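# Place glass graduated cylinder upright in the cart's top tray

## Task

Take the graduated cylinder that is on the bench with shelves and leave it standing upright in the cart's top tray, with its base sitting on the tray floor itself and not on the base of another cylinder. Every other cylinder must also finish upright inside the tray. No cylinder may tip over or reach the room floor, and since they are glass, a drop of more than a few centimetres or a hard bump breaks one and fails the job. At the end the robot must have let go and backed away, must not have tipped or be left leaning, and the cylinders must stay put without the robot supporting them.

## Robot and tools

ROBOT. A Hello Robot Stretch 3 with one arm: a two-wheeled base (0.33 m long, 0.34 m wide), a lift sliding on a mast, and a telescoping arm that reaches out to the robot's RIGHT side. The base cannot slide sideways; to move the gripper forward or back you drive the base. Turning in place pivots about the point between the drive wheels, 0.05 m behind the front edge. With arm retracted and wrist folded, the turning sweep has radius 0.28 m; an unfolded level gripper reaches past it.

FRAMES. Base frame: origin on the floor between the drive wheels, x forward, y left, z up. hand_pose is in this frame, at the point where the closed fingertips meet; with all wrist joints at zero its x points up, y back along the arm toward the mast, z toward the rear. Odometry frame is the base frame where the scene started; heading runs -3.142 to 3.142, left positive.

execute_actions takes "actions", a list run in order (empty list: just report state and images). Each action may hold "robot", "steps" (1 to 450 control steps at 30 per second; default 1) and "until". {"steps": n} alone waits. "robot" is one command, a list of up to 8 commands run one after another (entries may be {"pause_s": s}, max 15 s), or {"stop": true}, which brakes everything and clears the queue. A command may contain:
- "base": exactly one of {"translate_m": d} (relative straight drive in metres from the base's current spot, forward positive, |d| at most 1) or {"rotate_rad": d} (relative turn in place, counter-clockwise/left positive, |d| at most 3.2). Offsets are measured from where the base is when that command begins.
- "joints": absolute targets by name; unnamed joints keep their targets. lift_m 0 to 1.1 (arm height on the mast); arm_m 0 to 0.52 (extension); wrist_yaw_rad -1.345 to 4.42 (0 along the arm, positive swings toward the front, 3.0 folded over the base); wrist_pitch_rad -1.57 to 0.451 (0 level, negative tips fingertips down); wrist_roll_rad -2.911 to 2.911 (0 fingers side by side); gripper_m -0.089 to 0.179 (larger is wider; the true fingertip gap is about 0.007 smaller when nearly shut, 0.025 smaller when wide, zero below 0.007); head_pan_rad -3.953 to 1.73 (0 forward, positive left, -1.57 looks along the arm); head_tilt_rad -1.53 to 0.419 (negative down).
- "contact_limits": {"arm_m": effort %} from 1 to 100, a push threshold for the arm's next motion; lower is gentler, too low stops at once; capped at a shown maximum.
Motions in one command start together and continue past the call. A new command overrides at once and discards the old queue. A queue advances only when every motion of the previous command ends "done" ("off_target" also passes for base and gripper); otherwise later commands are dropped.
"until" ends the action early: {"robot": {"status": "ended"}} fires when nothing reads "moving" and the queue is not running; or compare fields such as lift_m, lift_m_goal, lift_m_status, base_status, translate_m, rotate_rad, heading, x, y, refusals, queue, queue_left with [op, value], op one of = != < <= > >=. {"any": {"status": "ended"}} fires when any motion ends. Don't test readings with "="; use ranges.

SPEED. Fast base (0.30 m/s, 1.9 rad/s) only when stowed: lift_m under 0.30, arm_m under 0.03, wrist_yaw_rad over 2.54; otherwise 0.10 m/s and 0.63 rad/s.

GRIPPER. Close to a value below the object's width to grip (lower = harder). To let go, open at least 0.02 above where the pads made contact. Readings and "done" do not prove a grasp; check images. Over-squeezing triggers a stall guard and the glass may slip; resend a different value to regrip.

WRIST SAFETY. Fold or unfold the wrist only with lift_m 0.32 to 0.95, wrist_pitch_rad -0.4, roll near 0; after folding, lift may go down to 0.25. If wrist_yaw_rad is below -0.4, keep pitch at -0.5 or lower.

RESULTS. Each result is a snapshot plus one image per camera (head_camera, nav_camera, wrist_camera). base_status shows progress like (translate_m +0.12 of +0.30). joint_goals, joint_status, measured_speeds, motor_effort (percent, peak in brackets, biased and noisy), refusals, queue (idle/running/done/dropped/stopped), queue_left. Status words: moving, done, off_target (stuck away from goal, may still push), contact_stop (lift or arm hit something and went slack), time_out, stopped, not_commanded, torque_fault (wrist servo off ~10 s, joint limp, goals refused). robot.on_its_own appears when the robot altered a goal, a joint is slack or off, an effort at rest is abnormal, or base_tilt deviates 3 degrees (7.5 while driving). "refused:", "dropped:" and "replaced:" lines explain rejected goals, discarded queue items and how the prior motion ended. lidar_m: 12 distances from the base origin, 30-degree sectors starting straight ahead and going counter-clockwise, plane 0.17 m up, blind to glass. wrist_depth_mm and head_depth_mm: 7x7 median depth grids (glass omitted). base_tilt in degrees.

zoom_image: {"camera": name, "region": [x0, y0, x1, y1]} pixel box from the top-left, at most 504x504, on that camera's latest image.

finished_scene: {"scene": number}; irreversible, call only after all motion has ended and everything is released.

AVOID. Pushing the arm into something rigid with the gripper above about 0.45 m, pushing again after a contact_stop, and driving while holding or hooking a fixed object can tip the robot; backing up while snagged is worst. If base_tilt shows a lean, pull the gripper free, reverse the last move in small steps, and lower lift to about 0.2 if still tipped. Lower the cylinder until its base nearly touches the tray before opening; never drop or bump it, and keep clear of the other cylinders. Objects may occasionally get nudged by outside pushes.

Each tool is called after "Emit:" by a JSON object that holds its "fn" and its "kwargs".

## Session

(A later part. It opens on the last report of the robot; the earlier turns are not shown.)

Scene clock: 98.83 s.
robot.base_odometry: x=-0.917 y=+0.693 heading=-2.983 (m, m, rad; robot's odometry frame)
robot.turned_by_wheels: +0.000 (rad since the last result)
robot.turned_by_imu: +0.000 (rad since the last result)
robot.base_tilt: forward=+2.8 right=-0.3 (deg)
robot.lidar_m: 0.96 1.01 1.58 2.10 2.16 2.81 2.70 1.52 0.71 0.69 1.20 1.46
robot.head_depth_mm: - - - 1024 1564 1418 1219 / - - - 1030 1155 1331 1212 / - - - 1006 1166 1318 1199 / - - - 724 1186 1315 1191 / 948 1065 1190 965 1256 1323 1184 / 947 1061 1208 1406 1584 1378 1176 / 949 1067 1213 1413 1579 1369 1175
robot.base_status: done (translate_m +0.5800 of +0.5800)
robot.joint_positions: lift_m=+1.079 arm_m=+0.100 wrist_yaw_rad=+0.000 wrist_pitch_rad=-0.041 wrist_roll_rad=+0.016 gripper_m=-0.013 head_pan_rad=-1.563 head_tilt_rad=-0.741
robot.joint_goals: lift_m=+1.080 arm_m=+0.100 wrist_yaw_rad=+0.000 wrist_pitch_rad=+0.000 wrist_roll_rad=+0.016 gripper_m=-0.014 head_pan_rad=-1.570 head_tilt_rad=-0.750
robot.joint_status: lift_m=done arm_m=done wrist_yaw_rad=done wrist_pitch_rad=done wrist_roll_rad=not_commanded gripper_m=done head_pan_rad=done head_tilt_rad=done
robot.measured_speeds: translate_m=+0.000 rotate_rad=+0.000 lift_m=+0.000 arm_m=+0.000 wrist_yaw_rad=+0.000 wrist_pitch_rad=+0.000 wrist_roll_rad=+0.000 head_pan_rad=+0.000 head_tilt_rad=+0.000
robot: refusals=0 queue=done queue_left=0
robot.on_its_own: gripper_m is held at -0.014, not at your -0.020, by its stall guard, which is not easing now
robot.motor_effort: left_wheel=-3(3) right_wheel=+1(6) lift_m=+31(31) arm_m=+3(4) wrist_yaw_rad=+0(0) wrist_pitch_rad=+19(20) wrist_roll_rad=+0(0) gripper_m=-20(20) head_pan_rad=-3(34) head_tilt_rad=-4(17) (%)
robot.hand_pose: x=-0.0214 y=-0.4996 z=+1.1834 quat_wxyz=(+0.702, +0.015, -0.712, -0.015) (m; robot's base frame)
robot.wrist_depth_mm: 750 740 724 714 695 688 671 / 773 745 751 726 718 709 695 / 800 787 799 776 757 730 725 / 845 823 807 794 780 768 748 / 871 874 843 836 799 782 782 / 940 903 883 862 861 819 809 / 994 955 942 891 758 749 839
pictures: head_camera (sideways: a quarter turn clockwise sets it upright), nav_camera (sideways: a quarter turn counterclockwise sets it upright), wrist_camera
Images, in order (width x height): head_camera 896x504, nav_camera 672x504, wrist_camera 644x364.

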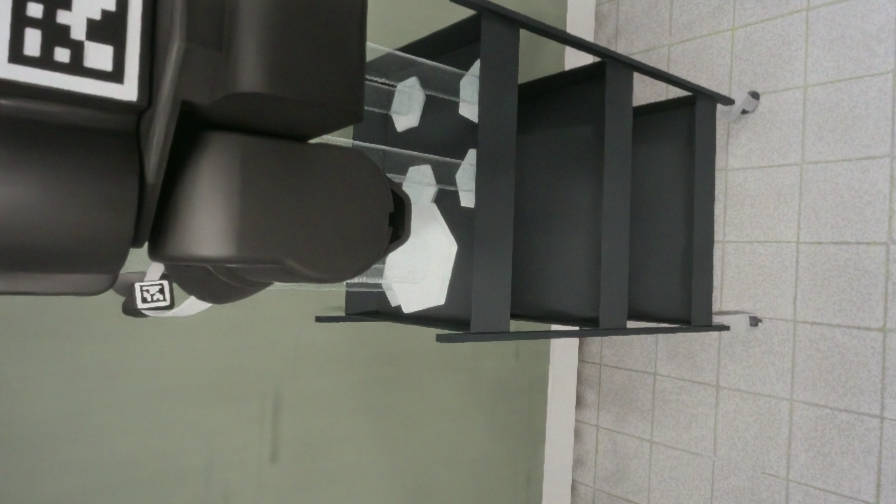

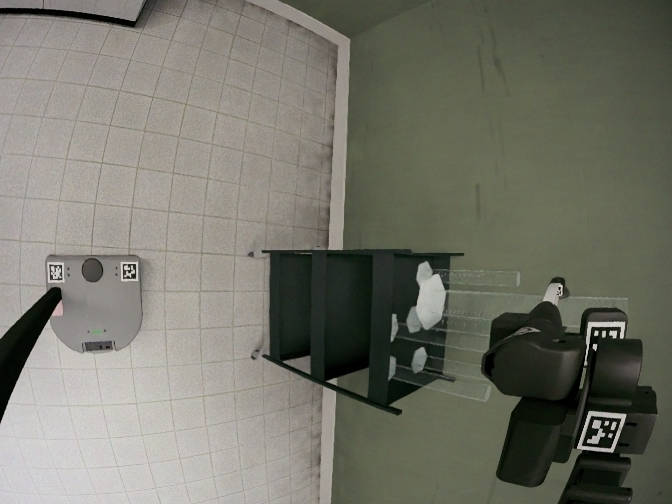

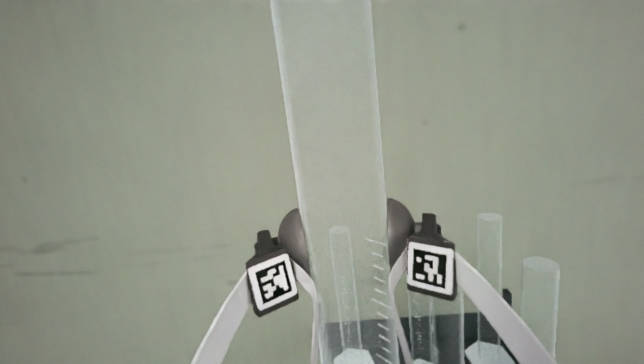

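Emit:
{"fn": "execute_actions", "kwargs": {"actions": [{"robot":[{"joints":{"arm_m":0.355,"lift_m":1.0}},{"joints":{"lift_m":0.94}}],"steps":450,"until":{"robot":{"status":"ended"}}}]}}

Emit:
{"fn": "zoom_image", "kwargs": {"camera": "head_camera", "region": [200, 100, 560, 380]}}

Scene clock: 108.47 s.
robot.base_odometry: x=-0.917 y=+0.693 heading=-2.983 (m, m, rad; robot's odometry frame)
robot.turned_by_wheels: +0.000 (rad since the last result)
robot.turned_by_imu: +0.001 (rad since the last result)
robot.base_tilt: forward=+2.8 right=-0.3 (deg)
robot.lidar_m: 0.96 1.01 1.58 2.10 2.16 2.81 2.69 1.52 0.71 0.69 1.20 1.46
robot.head_depth_mm: 940 1047 1152 - 1545 1417 1211 / 936 1028 - 989 1148 1315 1203 / 947 1024 1138 1018 1189 1326 1204 / 945 1012 - 974 1182 1309 1195 / 946 1060 1187 1001 1250 1327 1181 / 946 1063 1212 1405 1583 1377 1178 / 950 1062 1212 1410 1587 1365 1177
robot.base_status: done (translate_m +0.5800 of +0.5800)
robot.joint_positions: lift_m=+0.940 arm_m=+0.355 wrist_yaw_rad=+0.000 wrist_pitch_rad=-0.042 wrist_roll_rad=+0.016 gripper_m=-0.013 head_pan_rad=-1.563 head_tilt_rad=-0.741
robot.joint_goals: lift_m=+0.940 arm_m=+0.355 wrist_yaw_rad=+0.000 wrist_pitch_rad=+0.000 wrist_roll_rad=+0.016 gripper_m=-0.014 head_pan_rad=-1.570 head_tilt_rad=-0.750
robot.joint_status: lift_m=done arm_m=done wrist_yaw_rad=done wrist_pitch_rad=done wrist_roll_rad=not_commanded gripper_m=done head_pan_rad=done head_tilt_rad=done
robot.measured_speeds: translate_m=+0.000 rotate_rad=+0.000 lift_m=+0.000 arm_m=+0.000 wrist_yaw_rad=+0.000 wrist_pitch_rad=+0.000 wrist_roll_rad=+0.000 head_pan_rad=+0.000 head_tilt_rad=+0.000
robot: refusals=0 queue=done queue_left=0
robot.on_its_own: gripper_m is held at -0.014, not at your -0.020, by its stall guard, which is not easing now
robot.motor_effort: left_wheel=-3(3) right_wheel=+2(1) lift_m=+13(31) arm_m=+3(4) wrist_yaw_rad=+0(1) wrist_pitch_rad=+20(20) wrist_roll_rad=+1(0) gripper_m=-19(19) head_pan_rad=-3(3) head_tilt_rad=-4(4) (%)
robot.hand_pose: x=-0.0214 y=-0.7546 z=+1.0443 quat_wxyz=(+0.702, +0.015, -0.712, -0.015) (m; robot's base frame)
robot.wrist_depth_mm: 511 500 488 479 472 462 456 / 522 516 510 499 489 479 474 / 544 546 527 522 503 505 494 / 578 560 549 537 522 519 506 / 593 589 580 568 542 543 530 / 629 609 609 580 582 563 551 / 671 646 632 608 598 574 477
pictures: head_camera (sideways: a quarter turn clockwise sets it upright), nav_camera (sideways: a quarter turn counterclockwise sets it upright), wrist_camera
Images, in order (width x height): head_camera 896x504, nav_camera 672x504, wrist_camera 644x364.

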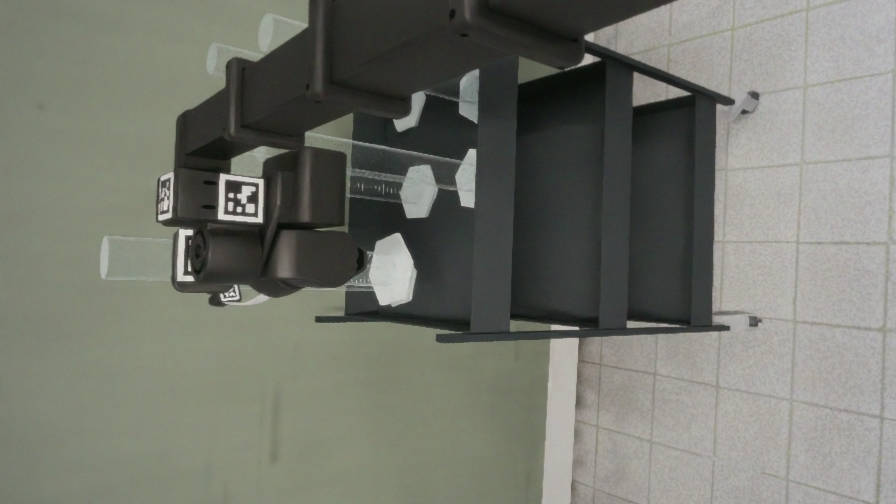

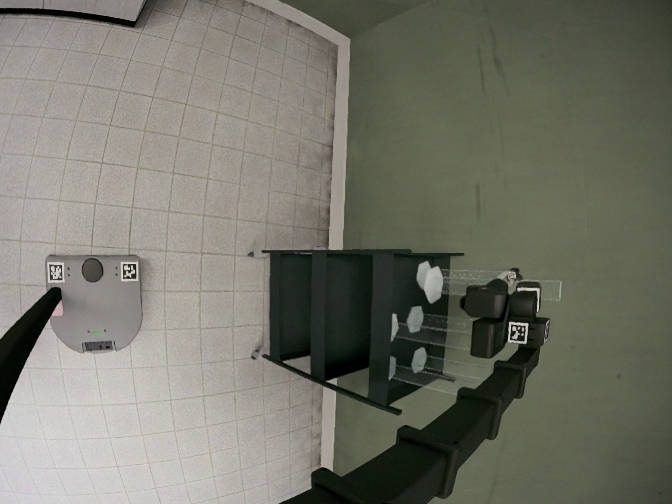

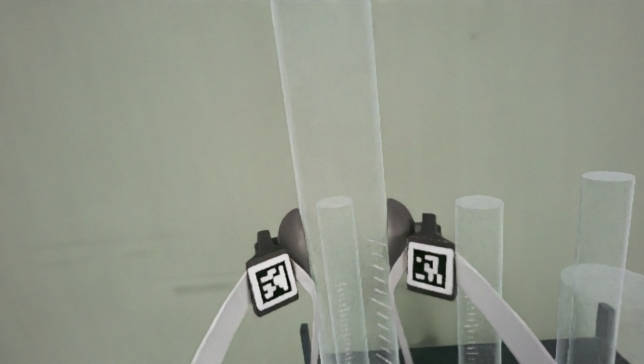

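Region (200, 100, 560, 380) of head_camera's 896x504 image, scaled by 1.400, with more detail than that image has.

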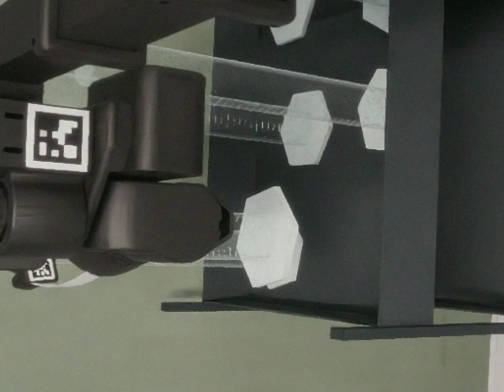

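Emit:
{"fn": "execute_actions", "kwargs": {"actions": [{"robot":[{"joints":{"arm_m":0.39}},{"joints":{"lift_m":0.83}}],"steps":450,"until":{"robot":{"status":"ended"}}}]}}

Scene clock: 114.53 s.
robot.base_odometry: x=-0.917 y=+0.693 heading=-2.983 (m, m, rad; robot's odometry frame)
robot.turned_by_wheels: +0.000 (rad since the last result)
robot.turned_by_imu: +0.001 (rad since the last result)
robot.base_tilt: forward=+2.8 right=-0.3 (deg)
robot.lidar_m: 0.96 1.01 1.58 2.09 2.15 2.81 2.70 1.52 0.71 0.69 1.19 1.46
robot.head_depth_mm: 941 1052 1196 1025 1564 - - / 938 1058 1153 - - 1326 1208 / 944 1057 1137 930 1165 1320 1203 / 942 1056 - 890 1185 1311 1188 / 945 1064 1185 982 1252 1319 1188 / 945 1064 1208 1403 1582 1381 1184 / 952 1065 1214 1408 1584 1371 1173
robot.base_status: done (translate_m +0.5800 of +0.5800)
robot.joint_positions: lift_m=+0.830 arm_m=+0.390 wrist_yaw_rad=+0.000 wrist_pitch_rad=-0.042 wrist_roll_rad=+0.016 gripper_m=-0.013 head_pan_rad=-1.563 head_tilt_rad=-0.741
robot.joint_goals: lift_m=+0.830 arm_m=+0.390 wrist_yaw_rad=+0.000 wrist_pitch_rad=+0.000 wrist_roll_rad=+0.016 gripper_m=-0.014 head_pan_rad=-1.570 head_tilt_rad=-0.750
robot.joint_status: lift_m=done arm_m=done wrist_yaw_rad=done wrist_pitch_rad=done wrist_roll_rad=not_commanded gripper_m=done head_pan_rad=done head_tilt_rad=done
robot.measured_speeds: translate_m=+0.000 rotate_rad=+0.000 lift_m=+0.000 arm_m=+0.000 wrist_yaw_rad=+0.000 wrist_pitch_rad=+0.000 wrist_roll_rad=+0.000 head_pan_rad=+0.000 head_tilt_rad=+0.000
robot: refusals=0 queue=done queue_left=0
robot.on_its_own: gripper_m is held at -0.014, not at your -0.020, by its stall guard, which is not easing now
robot.motor_effort: left_wheel=-3(2) right_wheel=+1(1) lift_m=+13(16) arm_m=+3(4) wrist_yaw_rad=+0(0) wrist_pitch_rad=+20(20) wrist_roll_rad=+0(0) gripper_m=-19(19) head_pan_rad=-3(2) head_tilt_rad=-4(4) (%)
robot.hand_pose: x=-0.0214 y=-0.7896 z=+0.9343 quat_wxyz=(+0.702, +0.015, -0.712, -0.015) (m; robot's base frame)
robot.wrist_depth_mm: 474 463 452 449 443 431 424 / 498 482 479 465 465 445 439 / 509 507 493 485 473 465 461 / 534 535 514 506 495 489 473 / 563 549 540 519 510 509 495 / 589 566 561 546 538 514 421 / 613 603 591 441 432 425 409
pictures: head_camera (sideways: a quarter turn clockwise sets it upright), nav_camera (sideways: a quarter turn counterclockwise sets it upright), wrist_camera
Images, in order (width x height): head_camera 896x504, nav_camera 672x504, wrist_camera 644x364.

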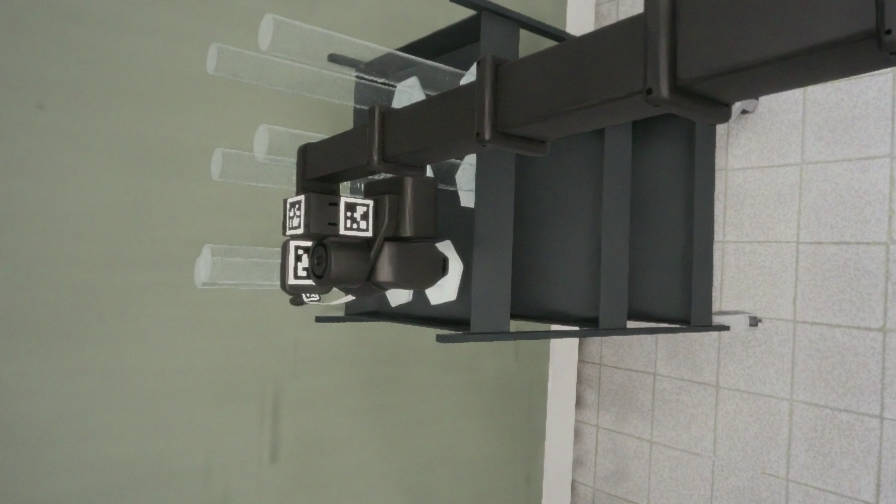

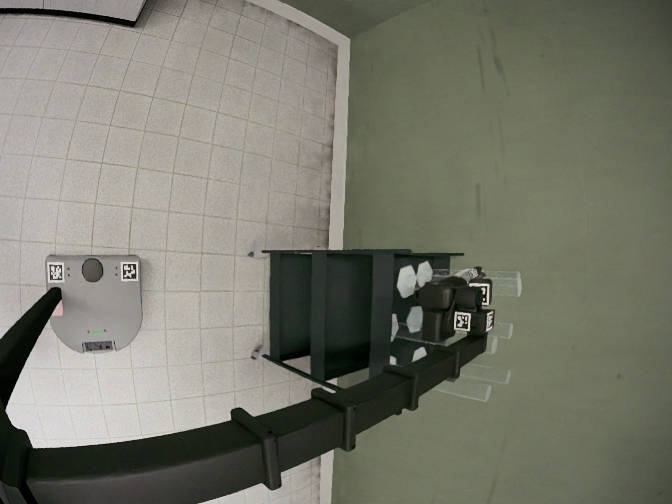

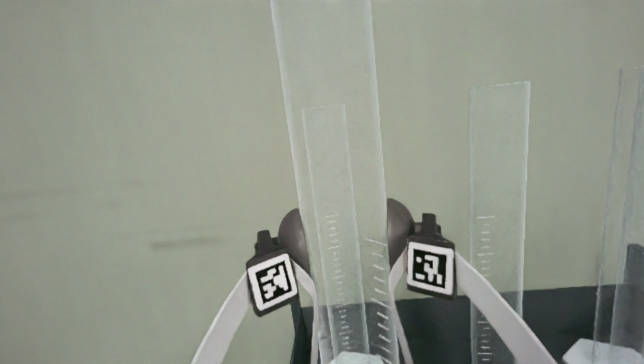

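Emit:
{"fn": "execute_actions", "kwargs": {"actions": [{"robot":{"joints":{"lift_m":0.795}},"steps":100,"until":{"robot":{"status":"ended"}}},{"robot":[{"joints":{"lift_m":0.788}},{"joints":{"lift_m":0.781}},{"joints":{"lift_m":0.774}},{"joints":{"lift_m":0.767}},{"joints":{"lift_m":0.76}}],"steps":200,"until":{"robot":{"wrist_pitch_rad":[">",-0.034]}}},{"robot":{"stop":true},"steps":8}]}}

Scene clock: 119.80 s.
robot.base_odometry: x=-0.917 y=+0.693 heading=-2.983 (m, m, rad; robot's odometry frame)
robot.turned_by_wheels: +0.000 (rad since the last result)
robot.turned_by_imu: +0.001 (rad since the last result)
robot.base_tilt: forward=+2.8 right=-0.3 (deg)
robot.lidar_m: 0.96 1.01 1.59 2.10 2.17 2.80 2.69 1.52 0.71 0.69 1.19 1.45
robot.head_depth_mm: 938 1050 1202 1024 1563 1454 - / 941 1055 1157 1070 - - 1174 / 941 1055 1180 - 1199 1318 1206 / 947 1059 1171 891 1185 1314 1194 / 949 1061 1185 1003 1254 1319 1187 / 947 1066 1216 1396 1585 1376 1179 / 950 1067 1215 1406 1582 1362 1173
robot.base_status: done (translate_m +0.5800 of +0.5800)
robot.joint_positions: lift_m=+0.782 arm_m=+0.390 wrist_yaw_rad=+0.000 wrist_pitch_rad=-0.032 wrist_roll_rad=+0.016 gripper_m=-0.013 head_pan_rad=-1.563 head_tilt_rad=-0.741
robot.joint_goals: lift_m=+0.781 arm_m=+0.390 wrist_yaw_rad=+0.000 wrist_pitch_rad=+0.000 wrist_roll_rad=+0.016 gripper_m=-0.014 head_pan_rad=-1.570 head_tilt_rad=-0.750
robot.joint_status: lift_m=moving arm_m=done wrist_yaw_rad=done wrist_pitch_rad=done wrist_roll_rad=not_commanded gripper_m=done head_pan_rad=done head_tilt_rad=done
robot.measured_speeds: translate_m=+0.000 rotate_rad=+0.000 lift_m=+0.000 arm_m=+0.000 wrist_yaw_rad=+0.000 wrist_pitch_rad=+0.000 wrist_roll_rad=+0.000 head_pan_rad=+0.000 head_tilt_rad=+0.000
robot: refusals=0 queue=stopped queue_left=0
robot.on_its_own: gripper_m is held at -0.014, not at your -0.020, by its stall guard, which is not easing now
robot.motor_effort: left_wheel=-3(3) right_wheel=+1(1) lift_m=+10(11) arm_m=+3(3) wrist_yaw_rad=+0(0) wrist_pitch_rad=+15(20) wrist_roll_rad=+0(1) gripper_m=-19(19) head_pan_rad=-3(3) head_tilt_rad=-4(4) (%)
robot.hand_pose: x=-0.0214 y=-0.7899 z=+0.8879 quat_wxyz=(+0.702, +0.012, -0.712, -0.012) (m; robot's base frame)
robot.wrist_depth_mm: 472 468 463 450 440 433 429 / 493 487 474 463 458 449 445 / 518 498 499 481 472 463 460 / 537 528 515 508 494 484 475 / 553 547 534 521 514 507 492 / 583 574 561 430 426 416 405 / 628 600 579 392 390 381 353
pictures: head_camera (sideways: a quarter turn clockwise sets it upright), nav_camera (sideways: a quarter turn counterclockwise sets it upright), wrist_camera
Images, in order (width x height): head_camera 896x504, nav_camera 672x504, wrist_camera 644x364.

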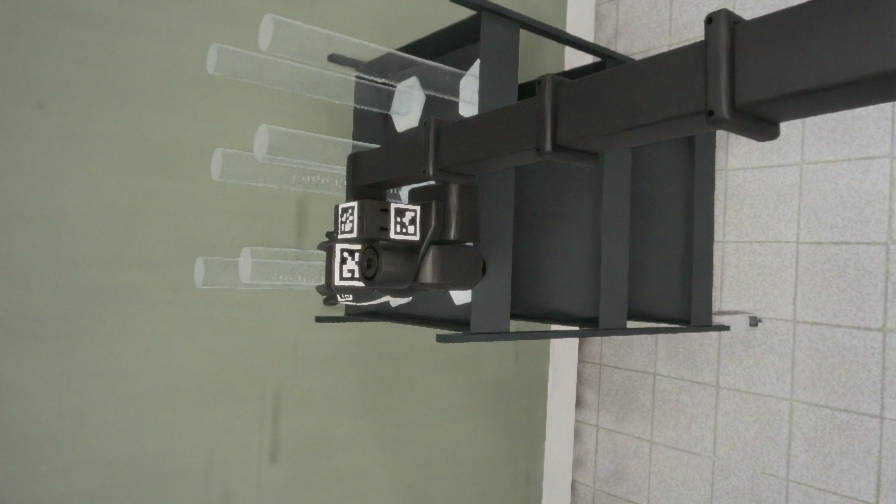

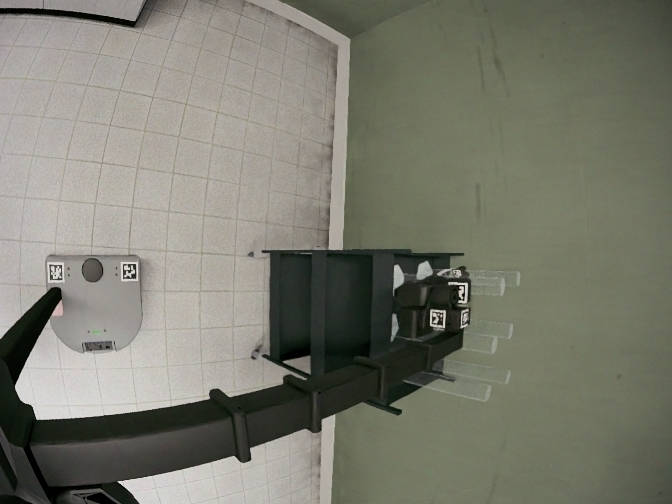

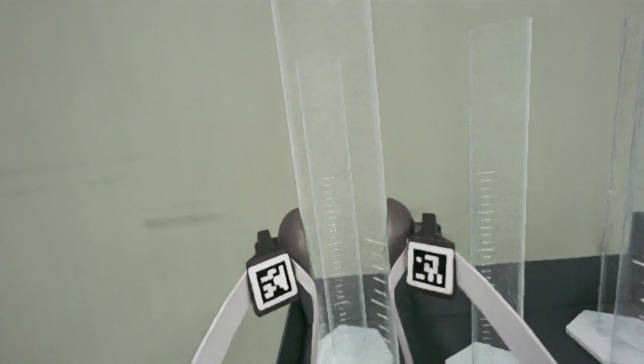

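Emit:
{"fn": "execute_actions", "kwargs": {"actions": [{"robot":[{"joints":{"gripper_m":0.095}},{"joints":{"arm_m":0.05}}],"steps":300,"until":{"robot":{"status":"ended"}}}]}}

Scene clock: 127.23 s.
robot.base_odometry: x=-0.917 y=+0.693 heading=-2.983 (m, m, rad; robot's odometry frame)
robot.turned_by_wheels: +0.000 (rad since the last result)
robot.turned_by_imu: +0.001 (rad since the last result)
robot.base_tilt: forward=+2.7 right=-0.3 (deg)
robot.lidar_m: 0.96 1.01 1.58 2.09 2.15 2.81 2.70 1.52 0.71 0.69 1.19 1.45
robot.head_depth_mm: 940 1051 1195 1022 1572 1463 - / 942 1055 1149 1032 1158 1330 - / 945 1054 1154 1019 1167 1328 - / 946 1062 1159 1009 1204 - - / 948 1060 1188 1019 1237 1320 1183 / 948 1062 1207 1405 1589 1372 1179 / 950 1067 1214 1408 1589 1367 1170
robot.base_status: done (translate_m +0.5800 of +0.5800)
robot.joint_positions: lift_m=+0.782 arm_m=+0.050 wrist_yaw_rad=+0.000 wrist_pitch_rad=-0.024 wrist_roll_rad=+0.016 gripper_m=+0.095 head_pan_rad=-1.563 head_tilt_rad=-0.741
robot.joint_goals: lift_m=+0.781 arm_m=+0.050 wrist_yaw_rad=+0.000 wrist_pitch_rad=+0.000 wrist_roll_rad=+0.016 gripper_m=+0.095 head_pan_rad=-1.570 head_tilt_rad=-0.750
robot.joint_status: lift_m=stopped arm_m=done wrist_yaw_rad=done wrist_pitch_rad=done wrist_roll_rad=not_commanded gripper_m=done head_pan_rad=done head_tilt_rad=done
robot.measured_speeds: translate_m=+0.000 rotate_rad=+0.000 lift_m=+0.000 arm_m=+0.000 wrist_yaw_rad=+0.000 wrist_pitch_rad=+0.000 wrist_roll_rad=+0.000 head_pan_rad=+0.000 head_tilt_rad=+0.000
robot: refusals=0 queue=done queue_left=0
robot.motor_effort: left_wheel=-3(3) right_wheel=+1(1) lift_m=+11(9) arm_m=-4(4) wrist_yaw_rad=+1(0) wrist_pitch_rad=+12(15) wrist_roll_rad=+0(0) gripper_m=+0(84) head_pan_rad=-3(3) head_tilt_rad=-4(4) (%)
robot.hand_pose: x=-0.0214 y=-0.4509 z=+0.8899 quat_wxyz=(+0.702, +0.009, -0.712, -0.009) (m; robot's base frame)
robot.wrist_depth_mm: 803 799 761 750 734 725 722 / 844 800 794 761 774 765 739 / 868 837 830 818 804 786 752 / 902 865 841 847 824 803 787 / 934 924 903 747 696 596 520 / 967 975 951 442 434 430 414 / - - 949 741 731 718 860
pictures: head_camera (sideways: a quarter turn clockwise sets it upright), nav_camera (sideways: a quarter turn counterclockwise sets it upright), wrist_camera
Images, in order (width x height): head_camera 896x504, nav_camera 672x504, wrist_camera 644x364.

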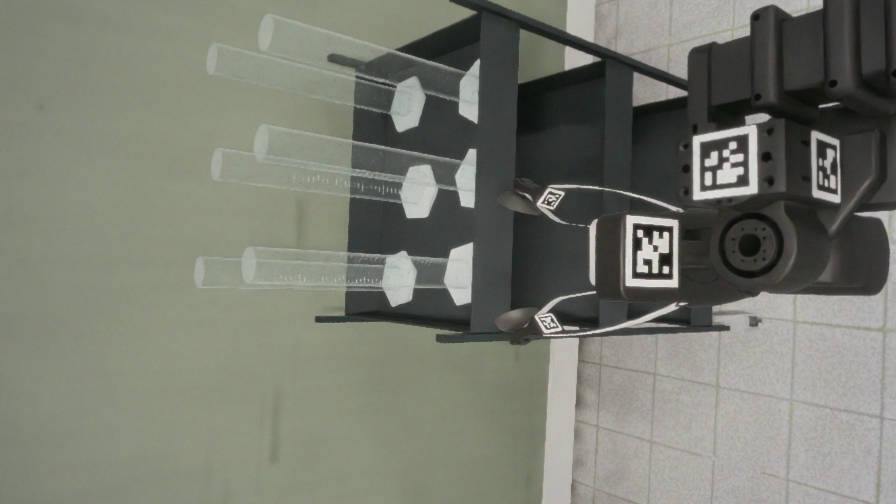

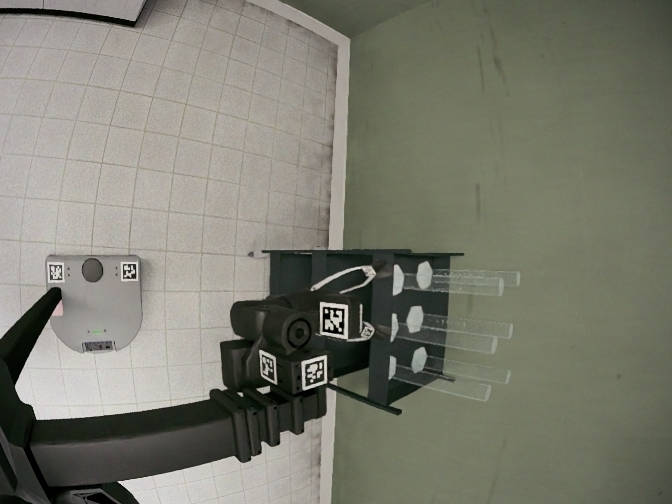

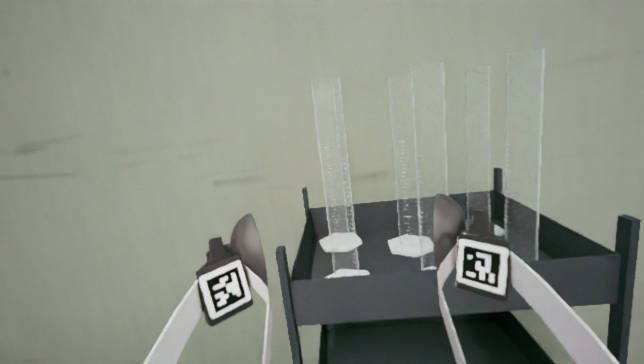

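Emit:
{"fn": "finished_scene", "kwargs": {"scene": 1}}

The scene is finished: the task was done.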